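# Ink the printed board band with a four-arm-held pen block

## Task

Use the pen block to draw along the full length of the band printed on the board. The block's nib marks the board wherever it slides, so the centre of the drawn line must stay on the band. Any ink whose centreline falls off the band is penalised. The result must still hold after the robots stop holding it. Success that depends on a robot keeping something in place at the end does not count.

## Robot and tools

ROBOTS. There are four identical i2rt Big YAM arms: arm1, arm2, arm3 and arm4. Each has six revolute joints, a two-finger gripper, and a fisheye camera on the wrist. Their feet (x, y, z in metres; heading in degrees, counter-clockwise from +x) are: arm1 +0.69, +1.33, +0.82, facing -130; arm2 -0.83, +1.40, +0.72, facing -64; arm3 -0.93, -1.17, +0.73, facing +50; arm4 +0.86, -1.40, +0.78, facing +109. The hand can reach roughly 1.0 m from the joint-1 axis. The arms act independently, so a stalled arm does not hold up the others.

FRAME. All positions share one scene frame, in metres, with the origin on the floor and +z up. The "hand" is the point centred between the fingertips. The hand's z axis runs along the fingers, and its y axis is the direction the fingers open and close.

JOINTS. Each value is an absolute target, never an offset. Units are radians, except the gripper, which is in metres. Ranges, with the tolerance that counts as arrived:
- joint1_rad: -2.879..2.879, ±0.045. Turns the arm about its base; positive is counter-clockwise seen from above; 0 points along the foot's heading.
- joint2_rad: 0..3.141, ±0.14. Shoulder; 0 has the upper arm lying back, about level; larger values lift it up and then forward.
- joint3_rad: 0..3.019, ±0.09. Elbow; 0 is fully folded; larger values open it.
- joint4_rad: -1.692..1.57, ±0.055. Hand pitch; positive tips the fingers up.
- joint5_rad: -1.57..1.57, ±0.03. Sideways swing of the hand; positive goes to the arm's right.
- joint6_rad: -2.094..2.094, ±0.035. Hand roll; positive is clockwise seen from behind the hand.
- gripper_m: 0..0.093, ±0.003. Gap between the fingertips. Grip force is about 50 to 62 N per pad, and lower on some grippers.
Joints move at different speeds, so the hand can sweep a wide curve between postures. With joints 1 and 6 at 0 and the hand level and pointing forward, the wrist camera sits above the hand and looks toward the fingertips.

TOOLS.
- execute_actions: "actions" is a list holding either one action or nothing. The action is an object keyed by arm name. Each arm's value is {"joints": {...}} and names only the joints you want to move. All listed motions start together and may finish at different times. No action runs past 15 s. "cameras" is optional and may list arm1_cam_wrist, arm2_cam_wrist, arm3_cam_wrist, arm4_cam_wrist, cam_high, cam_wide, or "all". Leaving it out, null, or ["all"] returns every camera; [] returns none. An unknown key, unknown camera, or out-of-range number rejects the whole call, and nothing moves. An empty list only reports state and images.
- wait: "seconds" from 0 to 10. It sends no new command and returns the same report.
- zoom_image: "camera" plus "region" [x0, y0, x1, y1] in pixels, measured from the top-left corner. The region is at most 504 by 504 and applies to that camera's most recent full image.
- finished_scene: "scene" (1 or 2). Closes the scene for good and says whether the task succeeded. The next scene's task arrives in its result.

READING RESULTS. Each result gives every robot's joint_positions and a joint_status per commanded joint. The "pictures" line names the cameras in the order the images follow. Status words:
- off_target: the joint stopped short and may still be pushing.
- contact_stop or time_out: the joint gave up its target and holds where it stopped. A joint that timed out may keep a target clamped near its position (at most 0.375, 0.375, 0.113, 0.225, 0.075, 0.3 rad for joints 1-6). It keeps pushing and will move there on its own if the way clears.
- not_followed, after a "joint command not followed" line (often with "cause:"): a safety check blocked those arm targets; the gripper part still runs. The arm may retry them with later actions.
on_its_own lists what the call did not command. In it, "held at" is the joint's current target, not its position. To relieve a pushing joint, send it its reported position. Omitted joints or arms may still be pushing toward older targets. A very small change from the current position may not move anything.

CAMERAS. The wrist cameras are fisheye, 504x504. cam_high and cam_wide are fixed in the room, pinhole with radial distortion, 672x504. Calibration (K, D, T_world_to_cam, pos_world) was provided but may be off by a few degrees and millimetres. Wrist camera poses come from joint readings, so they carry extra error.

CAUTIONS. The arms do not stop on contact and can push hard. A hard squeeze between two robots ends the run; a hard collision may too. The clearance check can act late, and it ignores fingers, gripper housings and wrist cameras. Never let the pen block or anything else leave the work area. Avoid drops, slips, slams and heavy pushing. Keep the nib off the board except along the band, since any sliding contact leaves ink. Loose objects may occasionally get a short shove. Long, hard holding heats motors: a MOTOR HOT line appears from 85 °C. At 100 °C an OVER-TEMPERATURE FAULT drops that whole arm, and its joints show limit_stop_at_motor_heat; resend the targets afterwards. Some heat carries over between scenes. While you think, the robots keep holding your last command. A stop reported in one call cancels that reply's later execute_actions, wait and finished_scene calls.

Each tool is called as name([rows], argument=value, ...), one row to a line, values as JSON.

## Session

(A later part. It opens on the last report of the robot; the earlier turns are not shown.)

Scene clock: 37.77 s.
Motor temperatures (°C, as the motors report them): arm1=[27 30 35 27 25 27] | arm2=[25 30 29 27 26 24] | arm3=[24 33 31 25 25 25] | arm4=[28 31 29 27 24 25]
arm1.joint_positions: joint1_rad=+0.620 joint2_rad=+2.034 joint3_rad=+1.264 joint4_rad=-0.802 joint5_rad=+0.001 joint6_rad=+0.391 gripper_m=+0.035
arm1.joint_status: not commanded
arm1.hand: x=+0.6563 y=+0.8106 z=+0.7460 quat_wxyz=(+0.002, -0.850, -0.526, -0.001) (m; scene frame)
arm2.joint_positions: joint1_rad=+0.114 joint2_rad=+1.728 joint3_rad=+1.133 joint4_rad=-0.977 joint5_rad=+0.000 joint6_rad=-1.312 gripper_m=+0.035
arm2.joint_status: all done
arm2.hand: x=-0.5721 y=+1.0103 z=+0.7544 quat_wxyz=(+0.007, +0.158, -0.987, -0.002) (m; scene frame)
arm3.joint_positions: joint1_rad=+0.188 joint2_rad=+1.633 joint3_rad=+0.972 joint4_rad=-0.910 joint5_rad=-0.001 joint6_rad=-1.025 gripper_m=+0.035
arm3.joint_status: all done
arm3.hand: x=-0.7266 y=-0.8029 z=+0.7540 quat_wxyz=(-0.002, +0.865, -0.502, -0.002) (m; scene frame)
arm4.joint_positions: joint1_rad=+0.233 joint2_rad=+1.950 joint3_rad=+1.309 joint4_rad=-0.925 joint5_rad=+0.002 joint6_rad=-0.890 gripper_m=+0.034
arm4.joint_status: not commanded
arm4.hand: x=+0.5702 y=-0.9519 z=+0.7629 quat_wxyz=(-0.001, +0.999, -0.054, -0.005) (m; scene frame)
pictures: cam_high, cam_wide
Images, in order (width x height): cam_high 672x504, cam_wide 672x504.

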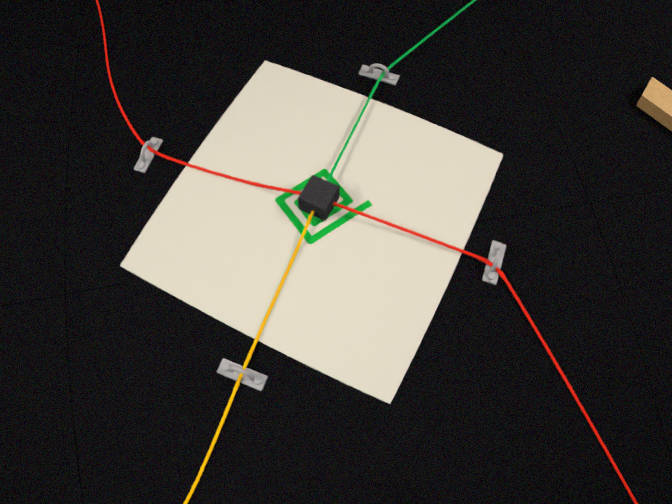

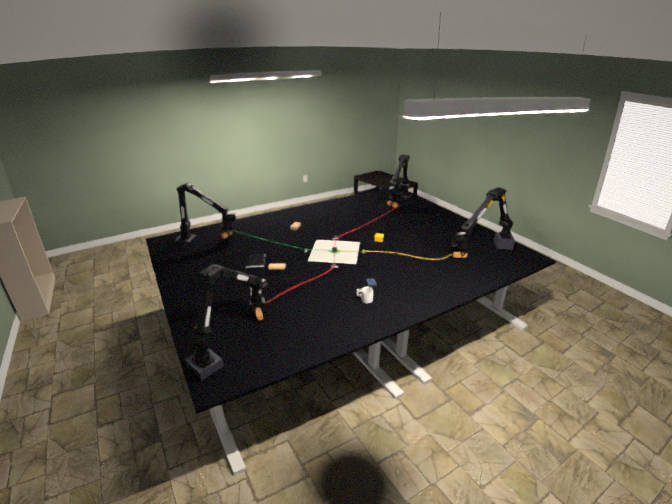

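execute_actions([
  {"arm2":{"joints":{"joint6_rad":-1.44}},"arm3":{"joints":{"joint6_rad":-1.2}}},
], cameras=["cam_high"])

zoom_image(camera="cam_high", region=[240, 130, 400, 280])

Scene clock: 40.33 s.
Motor temperatures (°C, as the motors report them): arm1=[27 30 35 27 25 27] | arm2=[25 30 29 27 26 24] | arm3=[24 33 31 25 25 25] | arm4=[28 32 29 27 24 25]
arm1.joint_positions: joint1_rad=+0.620 joint2_rad=+2.034 joint3_rad=+1.264 joint4_rad=-0.802 joint5_rad=+0.001 joint6_rad=+0.391 gripper_m=+0.035
arm1.joint_status: not commanded
arm1.hand: x=+0.6563 y=+0.8106 z=+0.7460 quat_wxyz=(+0.002, -0.850, -0.526, -0.001) (m; scene frame)
arm2.joint_positions: joint1_rad=+0.114 joint2_rad=+1.728 joint3_rad=+1.133 joint4_rad=-0.973 joint5_rad=+0.000 joint6_rad=-1.419 gripper_m=+0.035
arm2.joint_status: all done
arm2.hand: x=-0.5716 y=+1.0097 z=+0.7544 quat_wxyz=(+0.007, +0.210, -0.978, -0.001) (m; scene frame)
arm3.joint_positions: joint1_rad=+0.188 joint2_rad=+1.633 joint3_rad=+0.972 joint4_rad=-0.910 joint5_rad=-0.001 joint6_rad=-1.175 gripper_m=+0.035
arm3.joint_status: all done
arm3.hand: x=-0.7266 y=-0.8029 z=+0.7540 quat_wxyz=(-0.002, +0.900, -0.435, -0.002) (m; scene frame)
arm4.joint_positions: joint1_rad=+0.233 joint2_rad=+1.950 joint3_rad=+1.309 joint4_rad=-0.925 joint5_rad=+0.002 joint6_rad=-0.890 gripper_m=+0.034
arm4.joint_status: not commanded
arm4.hand: x=+0.5702 y=-0.9519 z=+0.7629 quat_wxyz=(-0.001, +0.999, -0.054, -0.005) (m; scene frame)
pictures: cam_high
Images, in order (width x height): cam_high 672x504.

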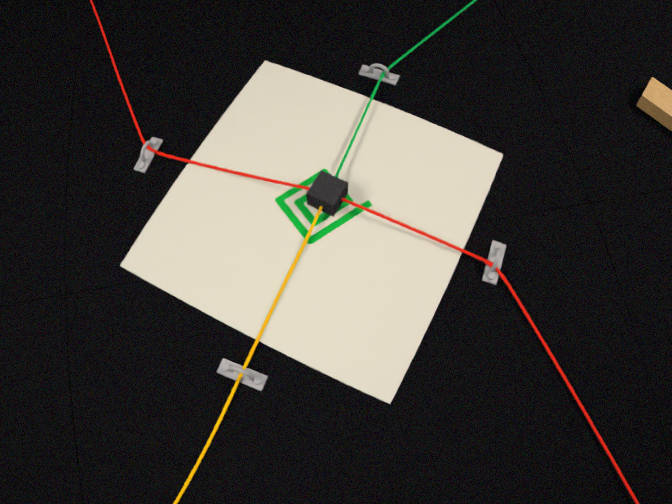

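Region (240, 130, 400, 280) of cam_high's 672x504 image, scaled by 3.150, with more detail than that image has; it fills the top 472 rows of this view, and the rest is white.

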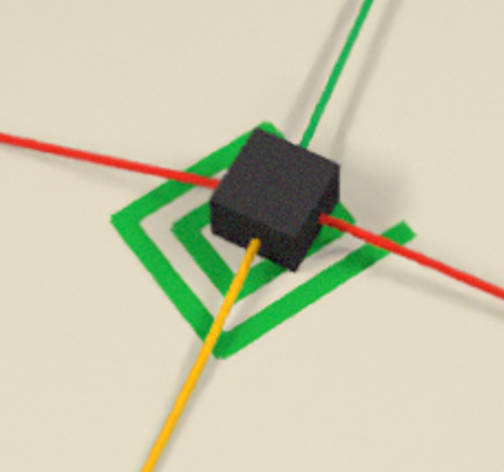

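execute_actions([
  {"arm2":{"joints":{"joint6_rad":-1.1}},"arm3":{"joints":{"joint6_rad":-1.27}},"arm4":{"joints":{"joint6_rad":-1.01}}},
], cameras=["cam_high"])

zoom_image(camera="cam_high", region=[240, 130, 400, 280])

Scene clock: 43.20 s.
Motor temperatures (°C, as the motors report them): arm1=[27 30 35 27 25 27] | arm2=[25 30 29 27 26 24] | arm3=[24 33 31 25 25 25] | arm4=[28 32 29 27 24 25]
arm1.joint_positions: joint1_rad=+0.620 joint2_rad=+2.034 joint3_rad=+1.264 joint4_rad=-0.802 joint5_rad=+0.001 joint6_rad=+0.391 gripper_m=+0.035
arm1.joint_status: not commanded
arm1.hand: x=+0.6563 y=+0.8106 z=+0.7460 quat_wxyz=(+0.002, -0.850, -0.526, -0.001) (m; scene frame)
arm2.joint_positions: joint1_rad=+0.114 joint2_rad=+1.728 joint3_rad=+1.133 joint4_rad=-0.973 joint5_rad=+0.000 joint6_rad=-1.115 gripper_m=+0.035
arm2.joint_status: all done
arm2.hand: x=-0.5716 y=+1.0097 z=+0.7544 quat_wxyz=(+0.007, +0.060, -0.998, +0.000) (m; scene frame)
arm3.joint_positions: joint1_rad=+0.188 joint2_rad=+1.633 joint3_rad=+0.972 joint4_rad=-0.910 joint5_rad=-0.001 joint6_rad=-1.249 gripper_m=+0.035
arm3.joint_status: all done
arm3.hand: x=-0.7266 y=-0.8029 z=+0.7540 quat_wxyz=(-0.002, +0.916, -0.402, -0.002) (m; scene frame)
arm4.joint_positions: joint1_rad=+0.233 joint2_rad=+1.950 joint3_rad=+1.309 joint4_rad=-0.925 joint5_rad=+0.002 joint6_rad=-0.986 gripper_m=+0.034
arm4.joint_status: all done
arm4.hand: x=+0.5702 y=-0.9519 z=+0.7629 quat_wxyz=(-0.001, +1.000, -0.006, -0.005) (m; scene frame)
pictures: cam_high
Images, in order (width x height): cam_high 672x504.

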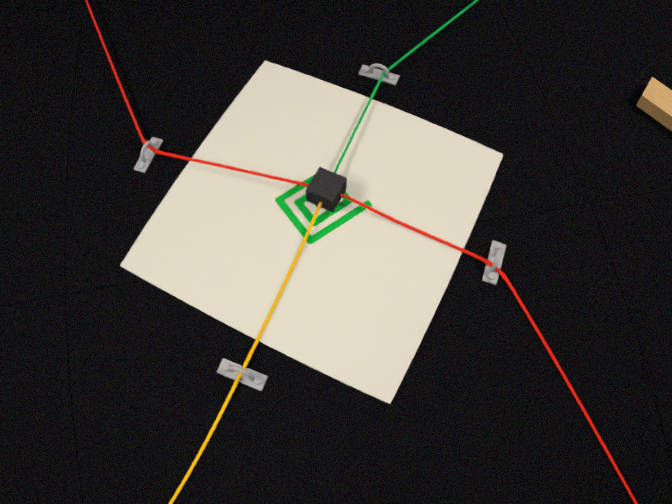

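Region (240, 130, 400, 280) of cam_high's 672x504 image, scaled by 3.150, with more detail than that image has; it fills the top 472 rows of this view, and the rest is white.

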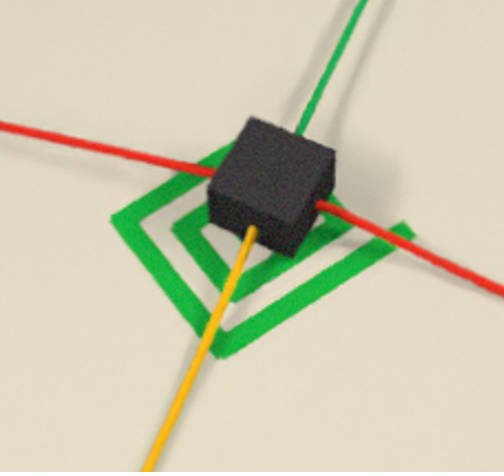

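execute_actions([
  {"arm3":{"joints":{"joint6_rad":-1.34}},"arm4":{"joints":{"joint6_rad":-1.125}}},
], cameras=["cam_high"])

zoom_image(camera="cam_high", region=[240, 130, 400, 280])

Scene clock: 45.20 s.
Motor temperatures (°C, as the motors report them): arm1=[27 30 35 27 25 27] | arm2=[25 30 29 27 26 24] | arm3=[24 33 31 25 25 25] | arm4=[28 32 29 27 24 25]
arm1.joint_positions: joint1_rad=+0.620 joint2_rad=+2.034 joint3_rad=+1.264 joint4_rad=-0.802 joint5_rad=+0.001 joint6_rad=+0.391 gripper_m=+0.035
arm1.joint_status: not commanded
arm1.hand: x=+0.6563 y=+0.8106 z=+0.7460 quat_wxyz=(+0.002, -0.850, -0.526, -0.001) (m; scene frame)
arm2.joint_positions: joint1_rad=+0.114 joint2_rad=+1.728 joint3_rad=+1.133 joint4_rad=-0.973 joint5_rad=+0.000 joint6_rad=-1.114 gripper_m=+0.035
arm2.joint_status: not commanded
arm2.hand: x=-0.5716 y=+1.0097 z=+0.7544 quat_wxyz=(+0.007, +0.059, -0.998, +0.000) (m; scene frame)
arm3.joint_positions: joint1_rad=+0.188 joint2_rad=+1.633 joint3_rad=+0.972 joint4_rad=-0.910 joint5_rad=-0.001 joint6_rad=-1.319 gripper_m=+0.035
arm3.joint_status: all done
arm3.hand: x=-0.7266 y=-0.8029 z=+0.7540 quat_wxyz=(-0.002, +0.929, -0.370, -0.002) (m; scene frame)
arm4.joint_positions: joint1_rad=+0.233 joint2_rad=+1.950 joint3_rad=+1.309 joint4_rad=-0.925 joint5_rad=+0.002 joint6_rad=-1.104 gripper_m=+0.034
arm4.joint_status: all done
arm4.hand: x=+0.5702 y=-0.9519 z=+0.7629 quat_wxyz=(-0.001, +0.999, +0.052, -0.005) (m; scene frame)
pictures: cam_high
Images, in order (width x height): cam_high 672x504.

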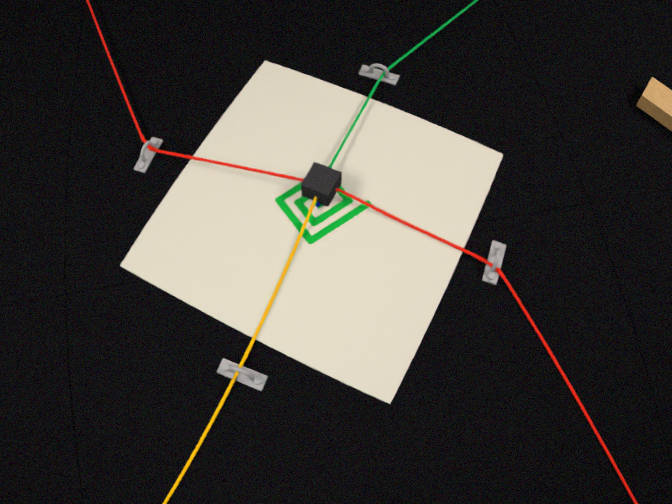

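Region (240, 130, 400, 280) of cam_high's 672x504 image, scaled by 3.150, with more detail than that image has; it fills the top 472 rows of this view, and the rest is white.

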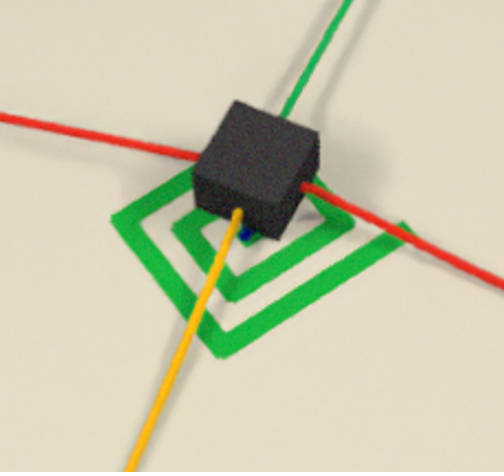

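execute_actions([
  {"arm1":{"joints":{"joint6_rad":0.0}},"arm2":{"joints":{"joint6_rad":-0.7}}},
], cameras=["cam_high","cam_wide"])

zoom_image(camera="cam_wide", region=[300, 180, 520, 300])

Scene clock: 48.27 s.
Motor temperatures (°C, as the motors report them): arm1=[27 30 35 27 25 27] | arm2=[25 30 29 27 26 24] | arm3=[24 33 31 25 25 25] | arm4=[28 32 29 27 24 25]
arm1.joint_positions: joint1_rad=+0.614 joint2_rad=+2.034 joint3_rad=+1.271 joint4_rad=-0.802 joint5_rad=+0.005 joint6_rad=+0.026 gripper_m=+0.035
arm1.joint_status: all done
arm1.hand: x=+0.6523 y=+0.8077 z=+0.7478 quat_wxyz=(+0.002, -0.743, -0.670, +0.003) (m; scene frame)
arm2.joint_positions: joint1_rad=+0.114 joint2_rad=+1.728 joint3_rad=+1.133 joint4_rad=-0.973 joint5_rad=+0.000 joint6_rad=-0.714 gripper_m=+0.035
arm2.joint_status: all done
arm2.hand: x=-0.5716 y=+1.0097 z=+0.7544 quat_wxyz=(+0.007, -0.140, -0.990, +0.001) (m; scene frame)
arm3.joint_positions: joint1_rad=+0.188 joint2_rad=+1.633 joint3_rad=+0.972 joint4_rad=-0.910 joint5_rad=+0.000 joint6_rad=-1.319 gripper_m=+0.035
arm3.joint_status: not commanded
arm3.hand: x=-0.7264 y=-0.8030 z=+0.7540 quat_wxyz=(-0.002, +0.929, -0.370, -0.001) (m; scene frame)
arm4.joint_positions: joint1_rad=+0.233 joint2_rad=+1.950 joint3_rad=+1.309 joint4_rad=-0.925 joint5_rad=+0.002 joint6_rad=-1.109 gripper_m=+0.034
arm4.joint_status: not commanded
arm4.hand: x=+0.5702 y=-0.9519 z=+0.7629 quat_wxyz=(-0.001, +0.998, +0.055, -0.005) (m; scene frame)
pictures: cam_high, cam_wide
Images, in order (width x height): cam_high 672x504, cam_wide 672x504.

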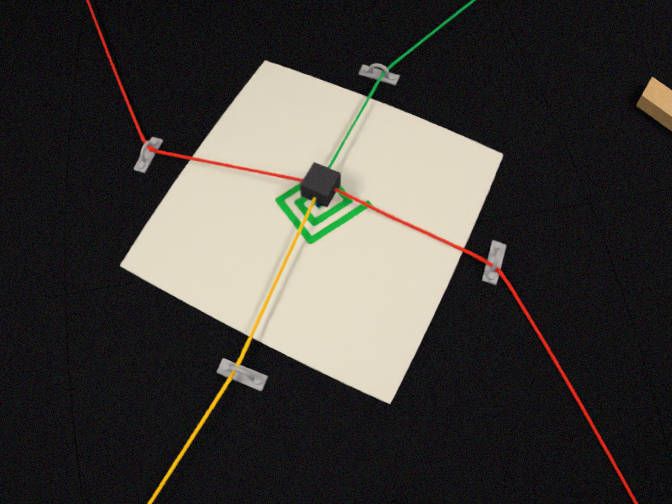

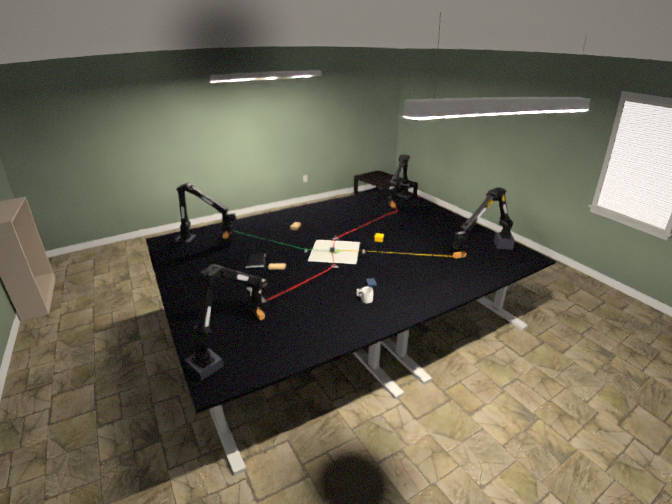

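Region (300, 180, 520, 300) of cam_wide's 672x504 image, scaled by 2.291, with more detail than that image has; it fills the top 275 rows of this view, and the rest is white.

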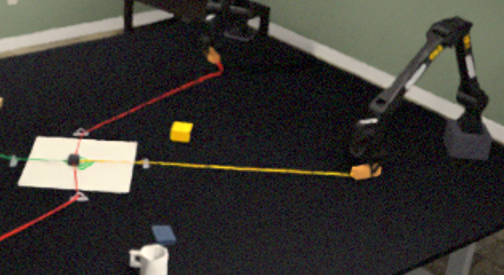

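execute_actions([
  {"arm3":{"joints":{"joint6_rad":-1.2}},"arm4":{"joints":{"joint6_rad":-1.2}}},
], cameras=["cam_high"])

zoom_image(camera="cam_high", region=[240, 130, 400, 280])

Scene clock: 51.00 s.
Motor temperatures (°C, as the motors report them): arm1=[27 30 35 27 25 27] | arm2=[25 30 29 27 26 24] | arm3=[24 33 31 25 25 25] | arm4=[28 32 29 27 24 25]
arm1.joint_positions: joint1_rad=+0.614 joint2_rad=+2.034 joint3_rad=+1.271 joint4_rad=-0.802 joint5_rad=+0.005 joint6_rad=+0.012 gripper_m=+0.035
arm1.joint_status: not commanded
arm1.hand: x=+0.6523 y=+0.8077 z=+0.7476 quat_wxyz=(+0.002, -0.738, -0.675, +0.003) (m; scene frame)
arm2.joint_positions: joint1_rad=+0.114 joint2_rad=+1.728 joint3_rad=+1.133 joint4_rad=-0.973 joint5_rad=+0.000 joint6_rad=-0.714 gripper_m=+0.035
arm2.joint_status: not commanded
arm2.hand: x=-0.5716 y=+1.0097 z=+0.7544 quat_wxyz=(+0.007, -0.140, -0.990, +0.001) (m; scene frame)
arm3.joint_positions: joint1_rad=+0.188 joint2_rad=+1.633 joint3_rad=+0.972 joint4_rad=-0.910 joint5_rad=+0.000 joint6_rad=-1.212 gripper_m=+0.035
arm3.joint_status: all done
arm3.hand: x=-0.7264 y=-0.8030 z=+0.7540 quat_wxyz=(-0.002, +0.908, -0.419, -0.001) (m; scene frame)
arm4.joint_positions: joint1_rad=+0.233 joint2_rad=+1.950 joint3_rad=+1.309 joint4_rad=-0.925 joint5_rad=+0.002 joint6_rad=-1.180 gripper_m=+0.034
arm4.joint_status: all done
arm4.hand: x=+0.5702 y=-0.9519 z=+0.7629 quat_wxyz=(-0.002, +0.996, +0.090, -0.005) (m; scene frame)
pictures: cam_high
Images, in order (width x height): cam_high 672x504.

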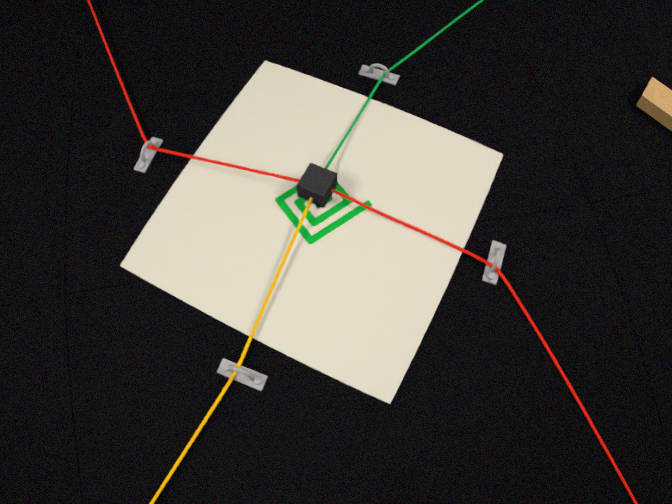

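Region (240, 130, 400, 280) of cam_high's 672x504 image, scaled by 3.150, with more detail than that image has; it fills the top 472 rows of this view, and the rest is white.

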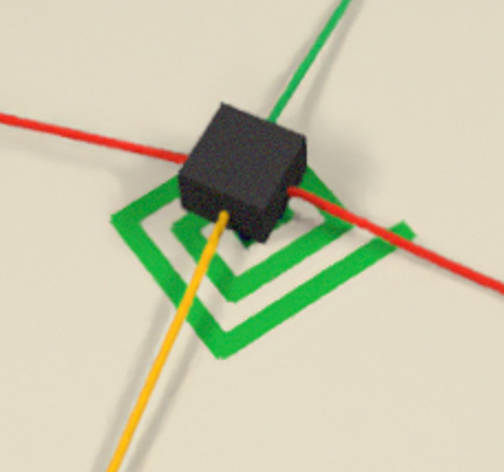

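execute_actions([
  {"arm1":{"joints":{"joint6_rad":-0.12}},"arm3":{"joints":{"joint6_rad":-0.8}}},
], cameras=[])

execute_actions([
  {"arm1":{"joints":{"joint6_rad":-0.22}},"arm4":{"joints":{"joint6_rad":-1.29}}},
], cameras=["cam_high"])

zoom_image(camera="cam_high", region=[240, 130, 400, 280])

Scene clock: 53.87 s.
Motor temperatures (°C, as the motors report them): arm1=[27 30 35 27 25 27] | arm2=[25 31 29 27 26 24] | arm3=[24 33 31 25 25 25] | arm4=[28 32 29 27 24 25]
arm1.joint_positions: joint1_rad=+0.614 joint2_rad=+2.034 joint3_rad=+1.271 joint4_rad=-0.802 joint5_rad=+0.005 joint6_rad=-0.103 gripper_m=+0.035
arm1.joint_status: all done
arm1.hand: x=+0.6523 y=+0.8077 z=+0.7476 quat_wxyz=(+0.002, -0.698, -0.716, +0.003) (m; scene frame)
arm2.joint_positions: joint1_rad=+0.114 joint2_rad=+1.728 joint3_rad=+1.133 joint4_rad=-0.973 joint5_rad=+0.000 joint6_rad=-0.714 gripper_m=+0.035
arm2.joint_status: not commanded
arm2.hand: x=-0.5716 y=+1.0097 z=+0.7544 quat_wxyz=(+0.007, -0.140, -0.990, +0.001) (m; scene frame)
arm3.joint_positions: joint1_rad=+0.188 joint2_rad=+1.633 joint3_rad=+0.972 joint4_rad=-0.910 joint5_rad=+0.000 joint6_rad=-0.813 gripper_m=+0.035
arm3.joint_status: all done
arm3.hand: x=-0.7264 y=-0.8030 z=+0.7540 quat_wxyz=(-0.001, +0.807, -0.590, -0.002) (m; scene frame)
arm4.joint_positions: joint1_rad=+0.233 joint2_rad=+1.950 joint3_rad=+1.309 joint4_rad=-0.925 joint5_rad=+0.002 joint6_rad=-1.187 gripper_m=+0.034
arm4.joint_status: not commanded
arm4.hand: x=+0.5702 y=-0.9519 z=+0.7629 quat_wxyz=(-0.002, +0.996, +0.094, -0.005) (m; scene frame)
pictures: none
No camera images: the call's "cameras" was empty. Leave "cameras" out to get every camera's image.

Scene clock: 54.83 s.
Motor temperatures (°C, as the motors report them): arm1=[27 30 35 27 25 27] | arm2=[25 31 29 27 26 24] | arm3=[24 33 31 25 25 25] | arm4=[28 32 29 27 24 25]
arm1.joint_positions: joint1_rad=+0.614 joint2_rad=+2.034 joint3_rad=+1.271 joint4_rad=-0.802 joint5_rad=+0.005 joint6_rad=-0.205 gripper_m=+0.035
arm1.joint_status: all done
arm1.hand: x=+0.6523 y=+0.8077 z=+0.7478 quat_wxyz=(+0.002, -0.661, -0.751, +0.003) (m; scene frame)
arm2.joint_positions: joint1_rad=+0.114 joint2_rad=+1.728 joint3_rad=+1.133 joint4_rad=-0.973 joint5_rad=+0.000 joint6_rad=-0.714 gripper_m=+0.035
arm2.joint_status: not commanded
arm2.hand: x=-0.5716 y=+1.0097 z=+0.7544 quat_wxyz=(+0.007, -0.140, -0.990, +0.001) (m; scene frame)
arm3.joint_positions: joint1_rad=+0.188 joint2_rad=+1.633 joint3_rad=+0.972 joint4_rad=-0.910 joint5_rad=+0.000 joint6_rad=-0.813 gripper_m=+0.035
arm3.joint_status: not commanded
arm3.hand: x=-0.7264 y=-0.8030 z=+0.7540 quat_wxyz=(-0.001, +0.807, -0.591, -0.002) (m; scene frame)
arm4.joint_positions: joint1_rad=+0.233 joint2_rad=+1.950 joint3_rad=+1.309 joint4_rad=-0.925 joint5_rad=+0.002 joint6_rad=-1.269 gripper_m=+0.034
arm4.joint_status: all done
arm4.hand: x=+0.5702 y=-0.9519 z=+0.7629 quat_wxyz=(-0.002, +0.991, +0.134, -0.004) (m; scene frame)
pictures: cam_high
Images, in order (width x height): cam_high 672x504.

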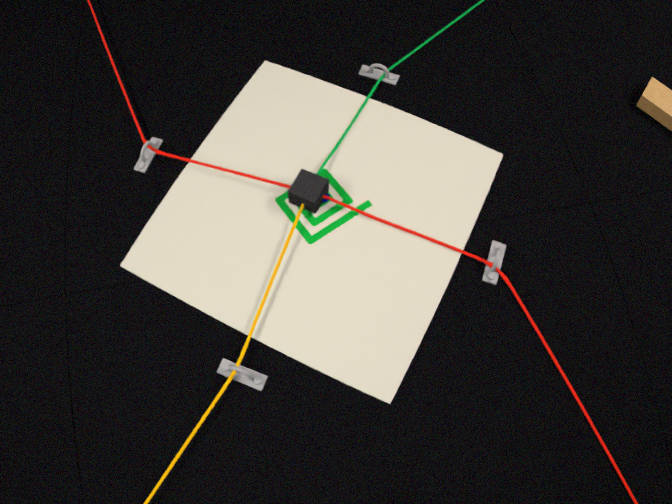

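Region (240, 130, 400, 280) of cam_high's 672x504 image, scaled by 3.150, with more detail than that image has; it fills the top 472 rows of this view, and the rest is white.

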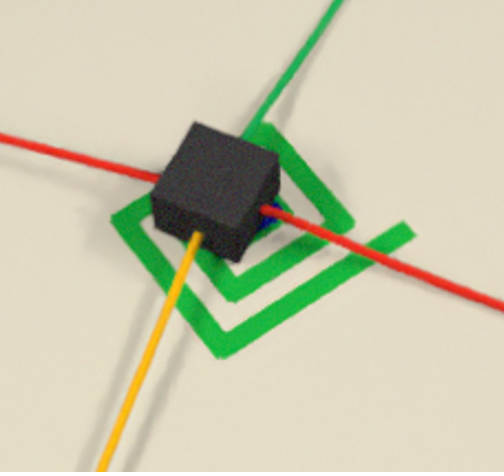

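execute_actions([
  {"arm1":{"joints":{"joint6_rad":-0.40}},"arm4":{"joints":{"joint6_rad":-1.41}},"arm3":{"joints":{"joint6_rad":-0.62}}},
], cameras=["cam_high"])

zoom_image(camera="cam_high", region=[240, 130, 400, 280])

Scene clock: 58.00 s.
Motor temperatures (°C, as the motors report them): arm1=[27 31 36 27 25 27] | arm2=[25 31 29 27 26 24] | arm3=[24 33 31 25 25 25] | arm4=[28 32 29 27 24 25]
arm1.joint_positions: joint1_rad=+0.614 joint2_rad=+2.034 joint3_rad=+1.271 joint4_rad=-0.802 joint5_rad=+0.005 joint6_rad=-0.382 gripper_m=+0.035
arm1.joint_status: all done
arm1.hand: x=+0.6523 y=+0.8077 z=+0.7476 quat_wxyz=(+0.002, -0.592, -0.806, +0.002) (m; scene frame)
arm2.joint_positions: joint1_rad=+0.114 joint2_rad=+1.728 joint3_rad=+1.133 joint4_rad=-0.973 joint5_rad=+0.000 joint6_rad=-0.714 gripper_m=+0.035
arm2.joint_status: not commanded
arm2.hand: x=-0.5716 y=+1.0097 z=+0.7544 quat_wxyz=(+0.007, -0.140, -0.990, +0.001) (m; scene frame)
arm3.joint_positions: joint1_rad=+0.188 joint2_rad=+1.633 joint3_rad=+0.972 joint4_rad=-0.910 joint5_rad=+0.000 joint6_rad=-0.633 gripper_m=+0.035
arm3.joint_status: all done
arm3.hand: x=-0.7264 y=-0.8030 z=+0.7540 quat_wxyz=(-0.001, +0.751, -0.660, -0.002) (m; scene frame)
arm4.joint_positions: joint1_rad=+0.233 joint2_rad=+1.950 joint3_rad=+1.309 joint4_rad=-0.925 joint5_rad=+0.002 joint6_rad=-1.393 gripper_m=+0.034
arm4.joint_status: all done
arm4.hand: x=+0.5702 y=-0.9519 z=+0.7629 quat_wxyz=(-0.002, +0.981, +0.196, -0.004) (m; scene frame)
pictures: cam_high
Images, in order (width x height): cam_high 672x504.

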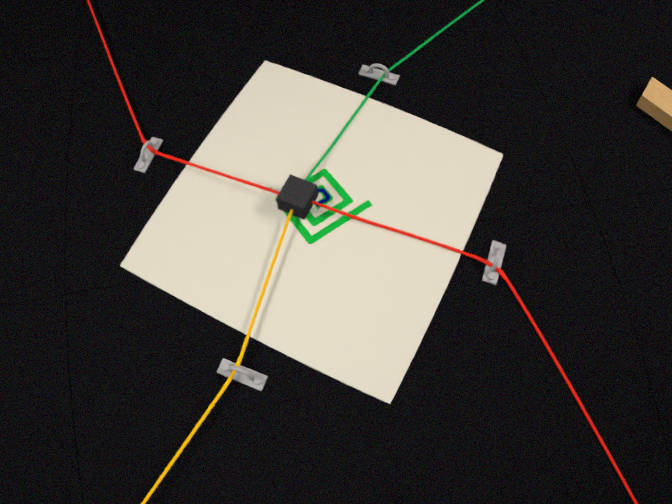

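Region (240, 130, 400, 280) of cam_high's 672x504 image, scaled by 3.150, with more detail than that image has; it fills the top 472 rows of this view, and the rest is white.

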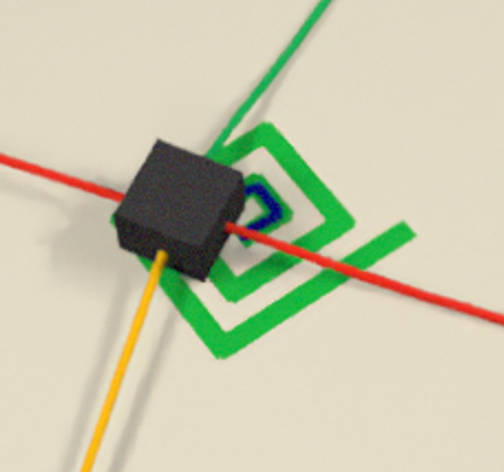

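execute_actions([
  {"arm2":{"joints":{"joint6_rad":-0.95}},"arm3":{"joints":{"joint6_rad":-0.4}}},
], cameras=["cam_high"])

Scene clock: 60.50 s.
Motor temperatures (°C, as the motors report them): arm1=[27 31 36 27 25 27] | arm2=[25 31 29 27 26 24] | arm3=[24 33 31 25 25 25] | arm4=[28 32 29 27 24 25]
arm1.joint_positions: joint1_rad=+0.614 joint2_rad=+2.034 joint3_rad=+1.271 joint4_rad=-0.802 joint5_rad=+0.005 joint6_rad=-0.382 gripper_m=+0.035
arm1.joint_status: not commanded
arm1.hand: x=+0.6523 y=+0.8077 z=+0.7478 quat_wxyz=(+0.002, -0.592, -0.806, +0.002) (m; scene frame)
arm2.joint_positions: joint1_rad=+0.114 joint2_rad=+1.728 joint3_rad=+1.133 joint4_rad=-0.973 joint5_rad=+0.000 joint6_rad=-0.936 gripper_m=+0.035
arm2.joint_status: all done
arm2.hand: x=-0.5716 y=+1.0097 z=+0.7544 quat_wxyz=(+0.007, -0.029, -1.000, +0.000) (m; scene frame)
arm3.joint_positions: joint1_rad=+0.188 joint2_rad=+1.633 joint3_rad=+0.972 joint4_rad=-0.910 joint5_rad=+0.000 joint6_rad=-0.413 gripper_m=+0.035
arm3.joint_status: all done
arm3.hand: x=-0.7264 y=-0.8030 z=+0.7540 quat_wxyz=(-0.001, +0.674, -0.739, -0.002) (m; scene frame)
arm4.joint_positions: joint1_rad=+0.233 joint2_rad=+1.950 joint3_rad=+1.309 joint4_rad=-0.925 joint5_rad=+0.002 joint6_rad=-1.393 gripper_m=+0.034
arm4.joint_status: not commanded
arm4.hand: x=+0.5702 y=-0.9519 z=+0.7629 quat_wxyz=(-0.002, +0.981, +0.196, -0.004) (m; scene frame)
pictures: cam_high
Images, in order (width x height): cam_high 672x504.

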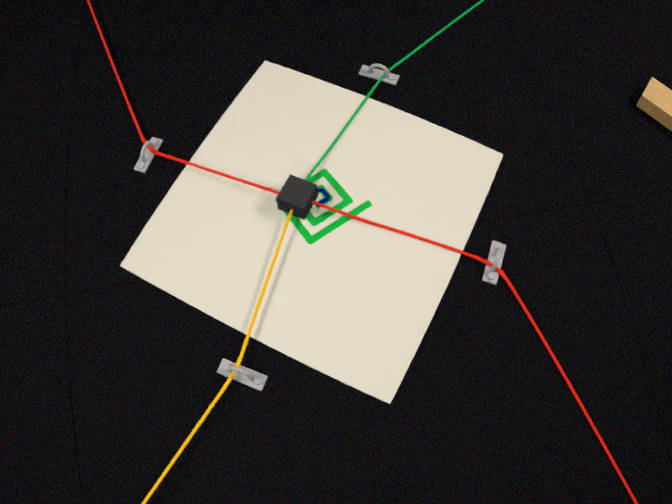

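execute_actions([
  {"arm2":{"joints":{"joint6_rad":-1.04}},"arm4":{"joints":{"joint6_rad":-1.33}}},
], cameras=["cam_high"])

zoom_image(camera="cam_high", region=[240, 130, 400, 280])

Scene clock: 62.37 s.
Motor temperatures (°C, as the motors report them): arm1=[27 31 36 27 25 27] | arm2=[25 31 29 27 26 24] | arm3=[24 33 32 25 25 25] | arm4=[28 32 29 27 24 25]
arm1.joint_positions: joint1_rad=+0.614 joint2_rad=+2.034 joint3_rad=+1.271 joint4_rad=-0.802 joint5_rad=+0.005 joint6_rad=-0.382 gripper_m=+0.035
arm1.joint_status: not commanded
arm1.hand: x=+0.6523 y=+0.8077 z=+0.7478 quat_wxyz=(+0.002, -0.592, -0.806, +0.002) (m; scene frame)
arm2.joint_positions: joint1_rad=+0.114 joint2_rad=+1.728 joint3_rad=+1.133 joint4_rad=-0.973 joint5_rad=+0.000 joint6_rad=-1.017 gripper_m=+0.035
arm2.joint_status: all done
arm2.hand: x=-0.5715 y=+1.0095 z=+0.7544 quat_wxyz=(+0.006, +0.011, -1.000, +0.000) (m; scene frame)
arm3.joint_positions: joint1_rad=+0.188 joint2_rad=+1.633 joint3_rad=+0.972 joint4_rad=-0.910 joint5_rad=+0.000 joint6_rad=-0.413 gripper_m=+0.035
arm3.joint_status: not commanded
arm3.hand: x=-0.7264 y=-0.8030 z=+0.7540 quat_wxyz=(-0.001, +0.674, -0.739, -0.002) (m; scene frame)
arm4.joint_positions: joint1_rad=+0.233 joint2_rad=+1.950 joint3_rad=+1.309 joint4_rad=-0.925 joint5_rad=+0.002 joint6_rad=-1.339 gripper_m=+0.034
arm4.joint_status: all done
arm4.hand: x=+0.5702 y=-0.9519 z=+0.7629 quat_wxyz=(-0.002, +0.986, +0.169, -0.004) (m; scene frame)
pictures: cam_high
Images, in order (width x height): cam_high 672x504.

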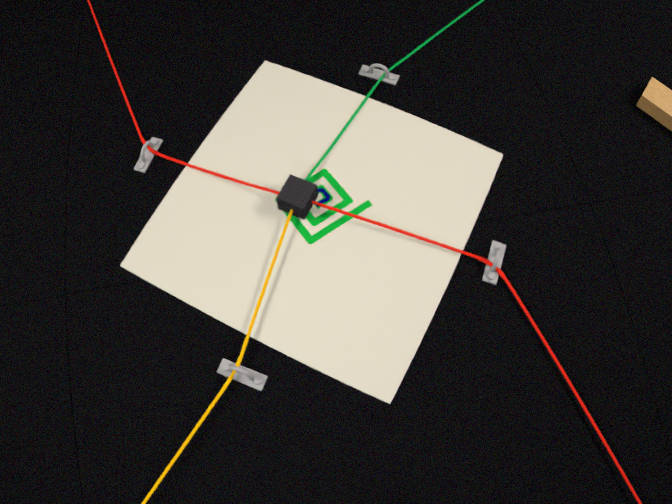

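Region (240, 130, 400, 280) of cam_high's 672x504 image, scaled by 3.150, with more detail than that image has; it fills the top 472 rows of this view, and the rest is white.

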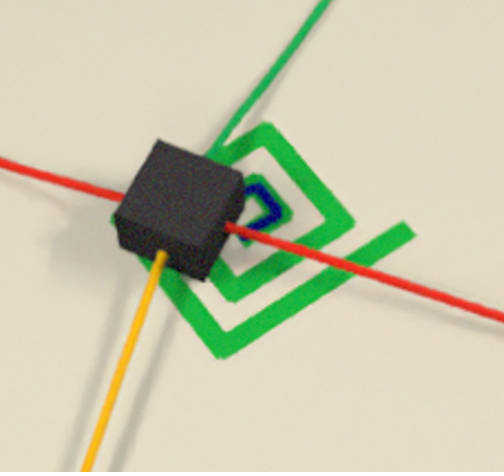

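execute_actions([
  {"arm2":{"joints":{"joint6_rad":-1.21}},"arm1":{"joints":{"joint6_rad":-0.54}},"arm4":{"joints":{"joint6_rad":-1.05}}},
], cameras=["cam_high"])

zoom_image(camera="cam_high", region=[240, 130, 400, 280])

Scene clock: 64.70 s.
Motor temperatures (°C, as the motors report them): arm1=[27 31 36 27 25 27] | arm2=[25 31 29 27 26 24] | arm3=[24 33 32 25 25 25] | arm4=[28 32 29 27 24 25]
arm1.joint_positions: joint1_rad=+0.614 joint2_rad=+2.034 joint3_rad=+1.271 joint4_rad=-0.802 joint5_rad=+0.005 joint6_rad=-0.524 gripper_m=+0.035
arm1.joint_status: all done
arm1.hand: x=+0.6523 y=+0.8077 z=+0.7478 quat_wxyz=(+0.002, -0.533, -0.846, +0.002) (m; scene frame)
arm2.joint_positions: joint1_rad=+0.114 joint2_rad=+1.728 joint3_rad=+1.133 joint4_rad=-0.973 joint5_rad=+0.000 joint6_rad=-1.188 gripper_m=+0.035
arm2.joint_status: all done
arm2.hand: x=-0.5715 y=+1.0095 z=+0.7544 quat_wxyz=(+0.006, +0.097, -0.995, +0.000) (m; scene frame)
arm3.joint_positions: joint1_rad=+0.188 joint2_rad=+1.633 joint3_rad=+0.972 joint4_rad=-0.910 joint5_rad=+0.000 joint6_rad=-0.413 gripper_m=+0.035
arm3.joint_status: not commanded
arm3.hand: x=-0.7264 y=-0.8030 z=+0.7540 quat_wxyz=(-0.001, +0.674, -0.739, -0.002) (m; scene frame)
arm4.joint_positions: joint1_rad=+0.233 joint2_rad=+1.950 joint3_rad=+1.309 joint4_rad=-0.925 joint5_rad=+0.002 joint6_rad=-1.060 gripper_m=+0.034
arm4.joint_status: all done
arm4.hand: x=+0.5702 y=-0.9519 z=+0.7629 quat_wxyz=(-0.001, +1.000, +0.030, -0.005) (m; scene frame)
pictures: cam_high
Images, in order (width x height): cam_high 672x504.

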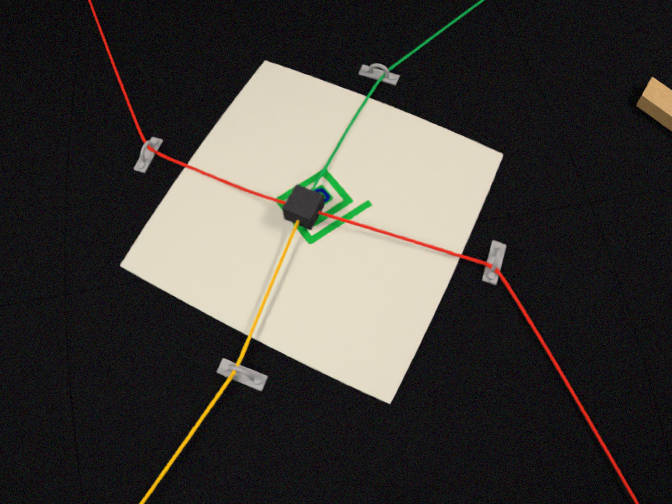

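Region (240, 130, 400, 280) of cam_high's 672x504 image, scaled by 3.150, with more detail than that image has; it fills the top 472 rows of this view, and the rest is white.

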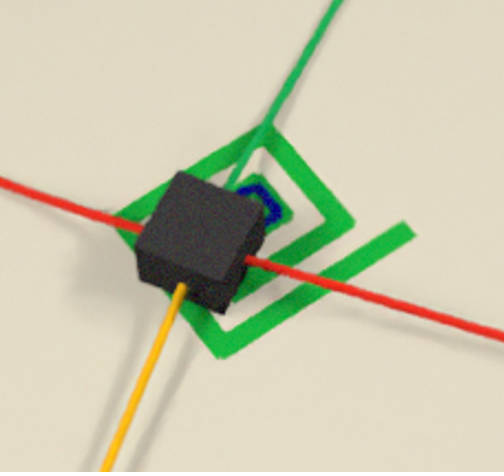

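execute_actions([
  {"arm2":{"joints":{"joint6_rad":-1.26}},"arm4":{"joints":{"joint6_rad":-0.98}}},
], cameras=[])

execute_actions([
  {"arm2":{"joints":{"joint6_rad":-1.39}},"arm1":{"joints":{"joint6_rad":-0.645}},"arm4":{"joints":{"joint6_rad":-0.82}}},
], cameras=["cam_high"])

zoom_image(camera="cam_high", region=[240, 130, 400, 280])

Scene clock: 67.27 s.
Motor temperatures (°C, as the motors report them): arm1=[27 31 36 27 25 27] | arm2=[25 31 29 27 26 24] | arm3=[24 33 32 25 25 25] | arm4=[28 32 29 27 24 25]
arm1.joint_positions: joint1_rad=+0.614 joint2_rad=+2.034 joint3_rad=+1.271 joint4_rad=-0.802 joint5_rad=+0.005 joint6_rad=-0.527 gripper_m=+0.035
arm1.joint_status: not commanded
arm1.hand: x=+0.6523 y=+0.8077 z=+0.7478 quat_wxyz=(+0.002, -0.532, -0.847, +0.002) (m; scene frame)
arm2.joint_positions: joint1_rad=+0.114 joint2_rad=+1.728 joint3_rad=+1.133 joint4_rad=-0.968 joint5_rad=+0.001 joint6_rad=-1.228 gripper_m=+0.035
arm2.joint_status: all done
arm2.hand: x=-0.5710 y=+1.0084 z=+0.7544 quat_wxyz=(+0.006, +0.116, -0.993, +0.002) (m; scene frame)
arm3.joint_positions: joint1_rad=+0.188 joint2_rad=+1.633 joint3_rad=+0.972 joint4_rad=-0.910 joint5_rad=+0.000 joint6_rad=-0.413 gripper_m=+0.035
arm3.joint_status: not commanded
arm3.hand: x=-0.7264 y=-0.8030 z=+0.7540 quat_wxyz=(-0.001, +0.674, -0.739, -0.002) (m; scene frame)
arm4.joint_positions: joint1_rad=+0.233 joint2_rad=+1.950 joint3_rad=+1.309 joint4_rad=-0.925 joint5_rad=+0.002 joint6_rad=-0.990 gripper_m=+0.034
arm4.joint_status: all done
arm4.hand: x=+0.5702 y=-0.9519 z=+0.7629 quat_wxyz=(-0.001, +1.000, -0.005, -0.005) (m; scene frame)
pictures: none
No camera images: the call's "cameras" was empty. Leave "cameras" out to get every camera's image.

Scene clock: 68.37 s.
Motor temperatures (°C, as the motors report them): arm1=[27 31 36 27 25 27] | arm2=[25 31 29 27 26 24] | arm3=[24 33 32 25 25 25] | arm4=[28 32 29 27 24 25]
arm1.joint_positions: joint1_rad=+0.614 joint2_rad=+2.034 joint3_rad=+1.271 joint4_rad=-0.802 joint5_rad=+0.005 joint6_rad=-0.629 gripper_m=+0.035
arm1.joint_status: all done
arm1.hand: x=+0.6523 y=+0.8077 z=+0.7478 quat_wxyz=(+0.002, -0.488, -0.873, +0.002) (m; scene frame)
arm2.joint_positions: joint1_rad=+0.114 joint2_rad=+1.728 joint3_rad=+1.133 joint4_rad=-0.967 joint5_rad=+0.001 joint6_rad=-1.364 gripper_m=+0.035
arm2.joint_status: all done
arm2.hand: x=-0.5710 y=+1.0083 z=+0.7544 quat_wxyz=(+0.006, +0.184, -0.983, +0.002) (m; scene frame)
arm3.joint_positions: joint1_rad=+0.188 joint2_rad=+1.633 joint3_rad=+0.972 joint4_rad=-0.910 joint5_rad=+0.000 joint6_rad=-0.413 gripper_m=+0.035
arm3.joint_status: not commanded
arm3.hand: x=-0.7264 y=-0.8030 z=+0.7540 quat_wxyz=(-0.001, +0.674, -0.739, -0.002) (m; scene frame)
arm4.joint_positions: joint1_rad=+0.233 joint2_rad=+1.950 joint3_rad=+1.309 joint4_rad=-0.925 joint5_rad=+0.002 joint6_rad=-0.830 gripper_m=+0.034
arm4.joint_status: all done
arm4.hand: x=+0.5702 y=-0.9519 z=+0.7629 quat_wxyz=(-0.001, +0.996, -0.084, -0.005) (m; scene frame)
pictures: cam_high
Images, in order (width x height): cam_high 672x504.

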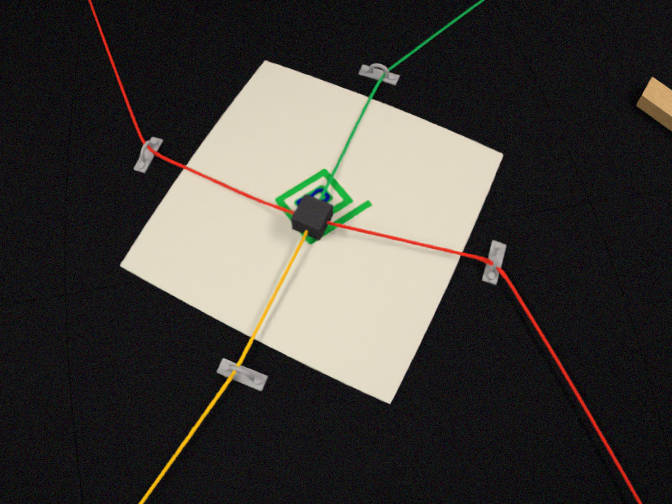

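Region (240, 130, 400, 280) of cam_high's 672x504 image, scaled by 3.150, with more detail than that image has; it fills the top 472 rows of this view, and the rest is white.

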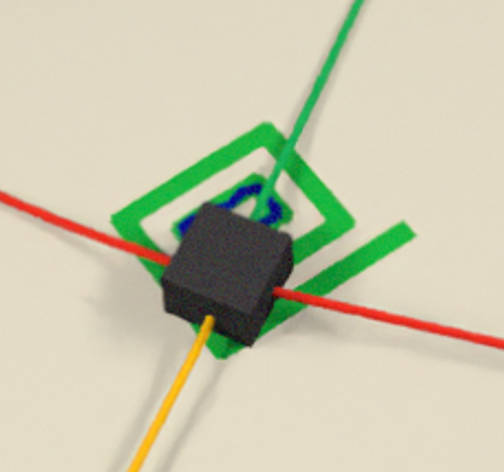

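execute_actions([
  {"arm3":{"joints":{"joint6_rad":-0.59}},"arm2":{"joints":{"joint6_rad":-1.42}},"arm1":{"joints":{"joint6_rad":-0.57}},"arm4":{"joints":{"joint6_rad":-0.6}}},
], cameras=["cam_high"])

zoom_image(camera="cam_high", region=[240, 130, 400, 280])

Scene clock: 70.83 s.
Motor temperatures (°C, as the motors report them): arm1=[27 31 36 27 25 27] | arm2=[25 31 29 27 26 24] | arm3=[24 33 32 25 25 25] | arm4=[28 32 30 27 24 25]
arm1.joint_positions: joint1_rad=+0.614 joint2_rad=+2.034 joint3_rad=+1.271 joint4_rad=-0.802 joint5_rad=+0.004 joint6_rad=-0.579 gripper_m=+0.035
arm1.joint_status: all done
arm1.hand: x=+0.6525 y=+0.8076 z=+0.7478 quat_wxyz=(+0.002, -0.510, -0.860, +0.002) (m; scene frame)
arm2.joint_positions: joint1_rad=+0.114 joint2_rad=+1.728 joint3_rad=+1.133 joint4_rad=-0.967 joint5_rad=+0.001 joint6_rad=-1.394 gripper_m=+0.035
arm2.joint_status: all done
arm2.hand: x=-0.5710 y=+1.0083 z=+0.7544 quat_wxyz=(+0.006, +0.198, -0.980, +0.002) (m; scene frame)
arm3.joint_positions: joint1_rad=+0.188 joint2_rad=+1.633 joint3_rad=+0.972 joint4_rad=-0.910 joint5_rad=+0.000 joint6_rad=-0.569 gripper_m=+0.035
arm3.joint_status: all done
arm3.hand: x=-0.7264 y=-0.8030 z=+0.7540 quat_wxyz=(-0.001, +0.729, -0.684, -0.002) (m; scene frame)
arm4.joint_positions: joint1_rad=+0.233 joint2_rad=+1.950 joint3_rad=+1.309 joint4_rad=-0.925 joint5_rad=+0.002 joint6_rad=-0.610 gripper_m=+0.034
arm4.joint_status: all done
arm4.hand: x=+0.5702 y=-0.9519 z=+0.7629 quat_wxyz=(+0.000, +0.981, -0.193, -0.005) (m; scene frame)
pictures: cam_high
Images, in order (width x height): cam_high 672x504.

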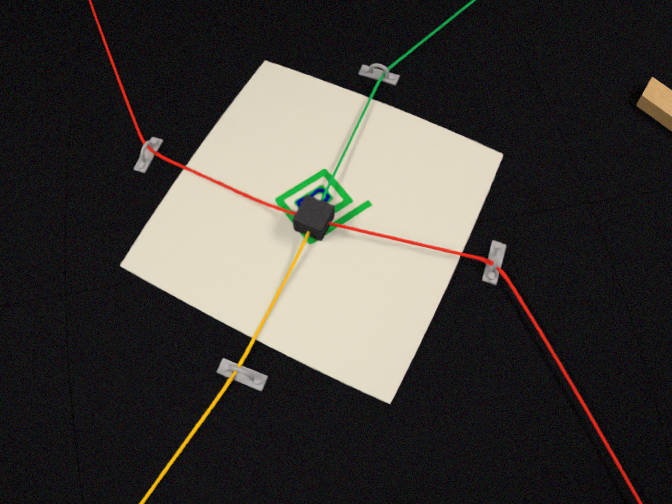

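Region (240, 130, 400, 280) of cam_high's 672x504 image, scaled by 3.150, with more detail than that image has; it fills the top 472 rows of this view, and the rest is white.

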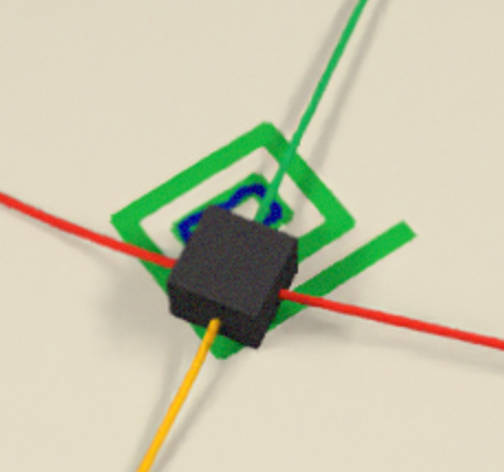

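execute_actions([
  {"arm3":{"joints":{"joint6_rad":-0.685}},"arm1":{"joints":{"joint6_rad":-0.45}}},
], cameras=[])

execute_actions([
  {"arm3":{"joints":{"joint6_rad":-0.85}},"arm2":{"joints":{"joint6_rad":-1.50}},"arm1":{"joints":{"joint6_rad":-0.25}},"arm4":{"joints":{"joint6_rad":-0.4}}},
], cameras=["cam_high"])

zoom_image(camera="cam_high", region=[240, 130, 400, 280])

Scene clock: 74.80 s.
Motor temperatures (°C, as the motors report them): arm1=[27 31 36 27 25 27] | arm2=[25 31 29 27 26 24] | arm3=[24 33 32 25 25 25] | arm4=[28 32 30 27 24 25]
arm1.joint_positions: joint1_rad=+0.614 joint2_rad=+2.034 joint3_rad=+1.271 joint4_rad=-0.802 joint5_rad=+0.004 joint6_rad=-0.460 gripper_m=+0.035
arm1.joint_status: all done
arm1.hand: x=+0.6525 y=+0.8076 z=+0.7478 quat_wxyz=(+0.002, -0.560, -0.829, +0.002) (m; scene frame)
arm2.joint_positions: joint1_rad=+0.114 joint2_rad=+1.728 joint3_rad=+1.133 joint4_rad=-0.967 joint5_rad=+0.001 joint6_rad=-1.404 gripper_m=+0.035
arm2.joint_status: not commanded
arm2.hand: x=-0.5710 y=+1.0083 z=+0.7544 quat_wxyz=(+0.006, +0.203, -0.979, +0.002) (m; scene frame)
arm3.joint_positions: joint1_rad=+0.188 joint2_rad=+1.633 joint3_rad=+0.972 joint4_rad=-0.910 joint5_rad=+0.000 joint6_rad=-0.659 gripper_m=+0.035
arm3.joint_status: all done
arm3.hand: x=-0.7264 y=-0.8030 z=+0.7540 quat_wxyz=(-0.001, +0.759, -0.651, -0.002) (m; scene frame)
arm4.joint_positions: joint1_rad=+0.233 joint2_rad=+1.950 joint3_rad=+1.309 joint4_rad=-0.925 joint5_rad=+0.002 joint6_rad=-0.610 gripper_m=+0.034
arm4.joint_status: not commanded
arm4.hand: x=+0.5702 y=-0.9519 z=+0.7629 quat_wxyz=(+0.000, +0.981, -0.193, -0.005) (m; scene frame)
pictures: none
No camera images: the call's "cameras" was empty. Leave "cameras" out to get every camera's image.

Scene clock: 75.97 s.
Motor temperatures (°C, as the motors report them): arm1=[27 31 36 27 25 27] | arm2=[25 31 29 27 26 24] | arm3=[24 33 32 25 25 25] | arm4=[28 32 30 27 24 25]
arm1.joint_positions: joint1_rad=+0.614 joint2_rad=+2.034 joint3_rad=+1.271 joint4_rad=-0.802 joint5_rad=+0.004 joint6_rad=-0.260 gripper_m=+0.035
arm1.joint_status: all done
arm1.hand: x=+0.6525 y=+0.8076 z=+0.7478 quat_wxyz=(+0.002, -0.640, -0.769, +0.002) (m; scene frame)
arm2.joint_positions: joint1_rad=+0.114 joint2_rad=+1.728 joint3_rad=+1.133 joint4_rad=-0.967 joint5_rad=+0.001 joint6_rad=-1.483 gripper_m=+0.035
arm2.joint_status: all done
arm2.hand: x=-0.5710 y=+1.0083 z=+0.7544 quat_wxyz=(+0.006, +0.242, -0.970, +0.002) (m; scene frame)
arm3.joint_positions: joint1_rad=+0.188 joint2_rad=+1.633 joint3_rad=+0.972 joint4_rad=-0.910 joint5_rad=+0.000 joint6_rad=-0.825 gripper_m=+0.035
arm3.joint_status: all done
arm3.hand: x=-0.7264 y=-0.8030 z=+0.7540 quat_wxyz=(-0.002, +0.811, -0.586, -0.002) (m; scene frame)
arm4.joint_positions: joint1_rad=+0.233 joint2_rad=+1.950 joint3_rad=+1.309 joint4_rad=-0.925 joint5_rad=+0.002 joint6_rad=-0.410 gripper_m=+0.034
arm4.joint_status: all done
arm4.hand: x=+0.5702 y=-0.9519 z=+0.7629 quat_wxyz=(+0.000, +0.957, -0.290, -0.005) (m; scene frame)
pictures: cam_high
Images, in order (width x height): cam_high 672x504.

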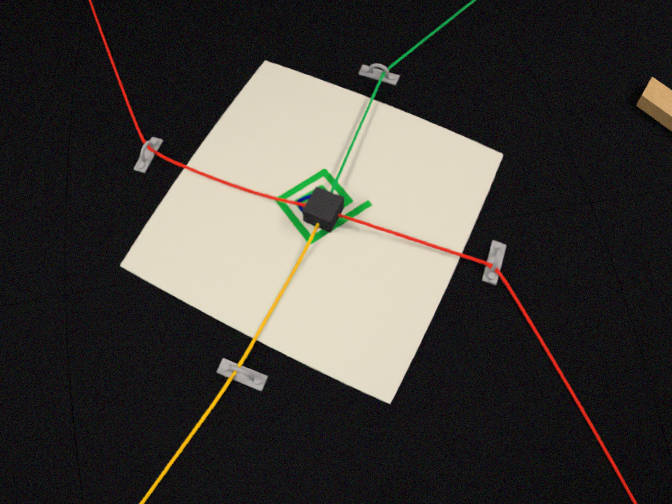

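Region (240, 130, 400, 280) of cam_high's 672x504 image, scaled by 3.150, with more detail than that image has; it fills the top 472 rows of this view, and the rest is white.

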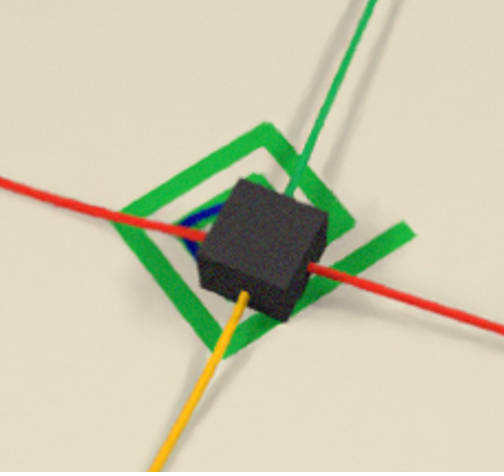

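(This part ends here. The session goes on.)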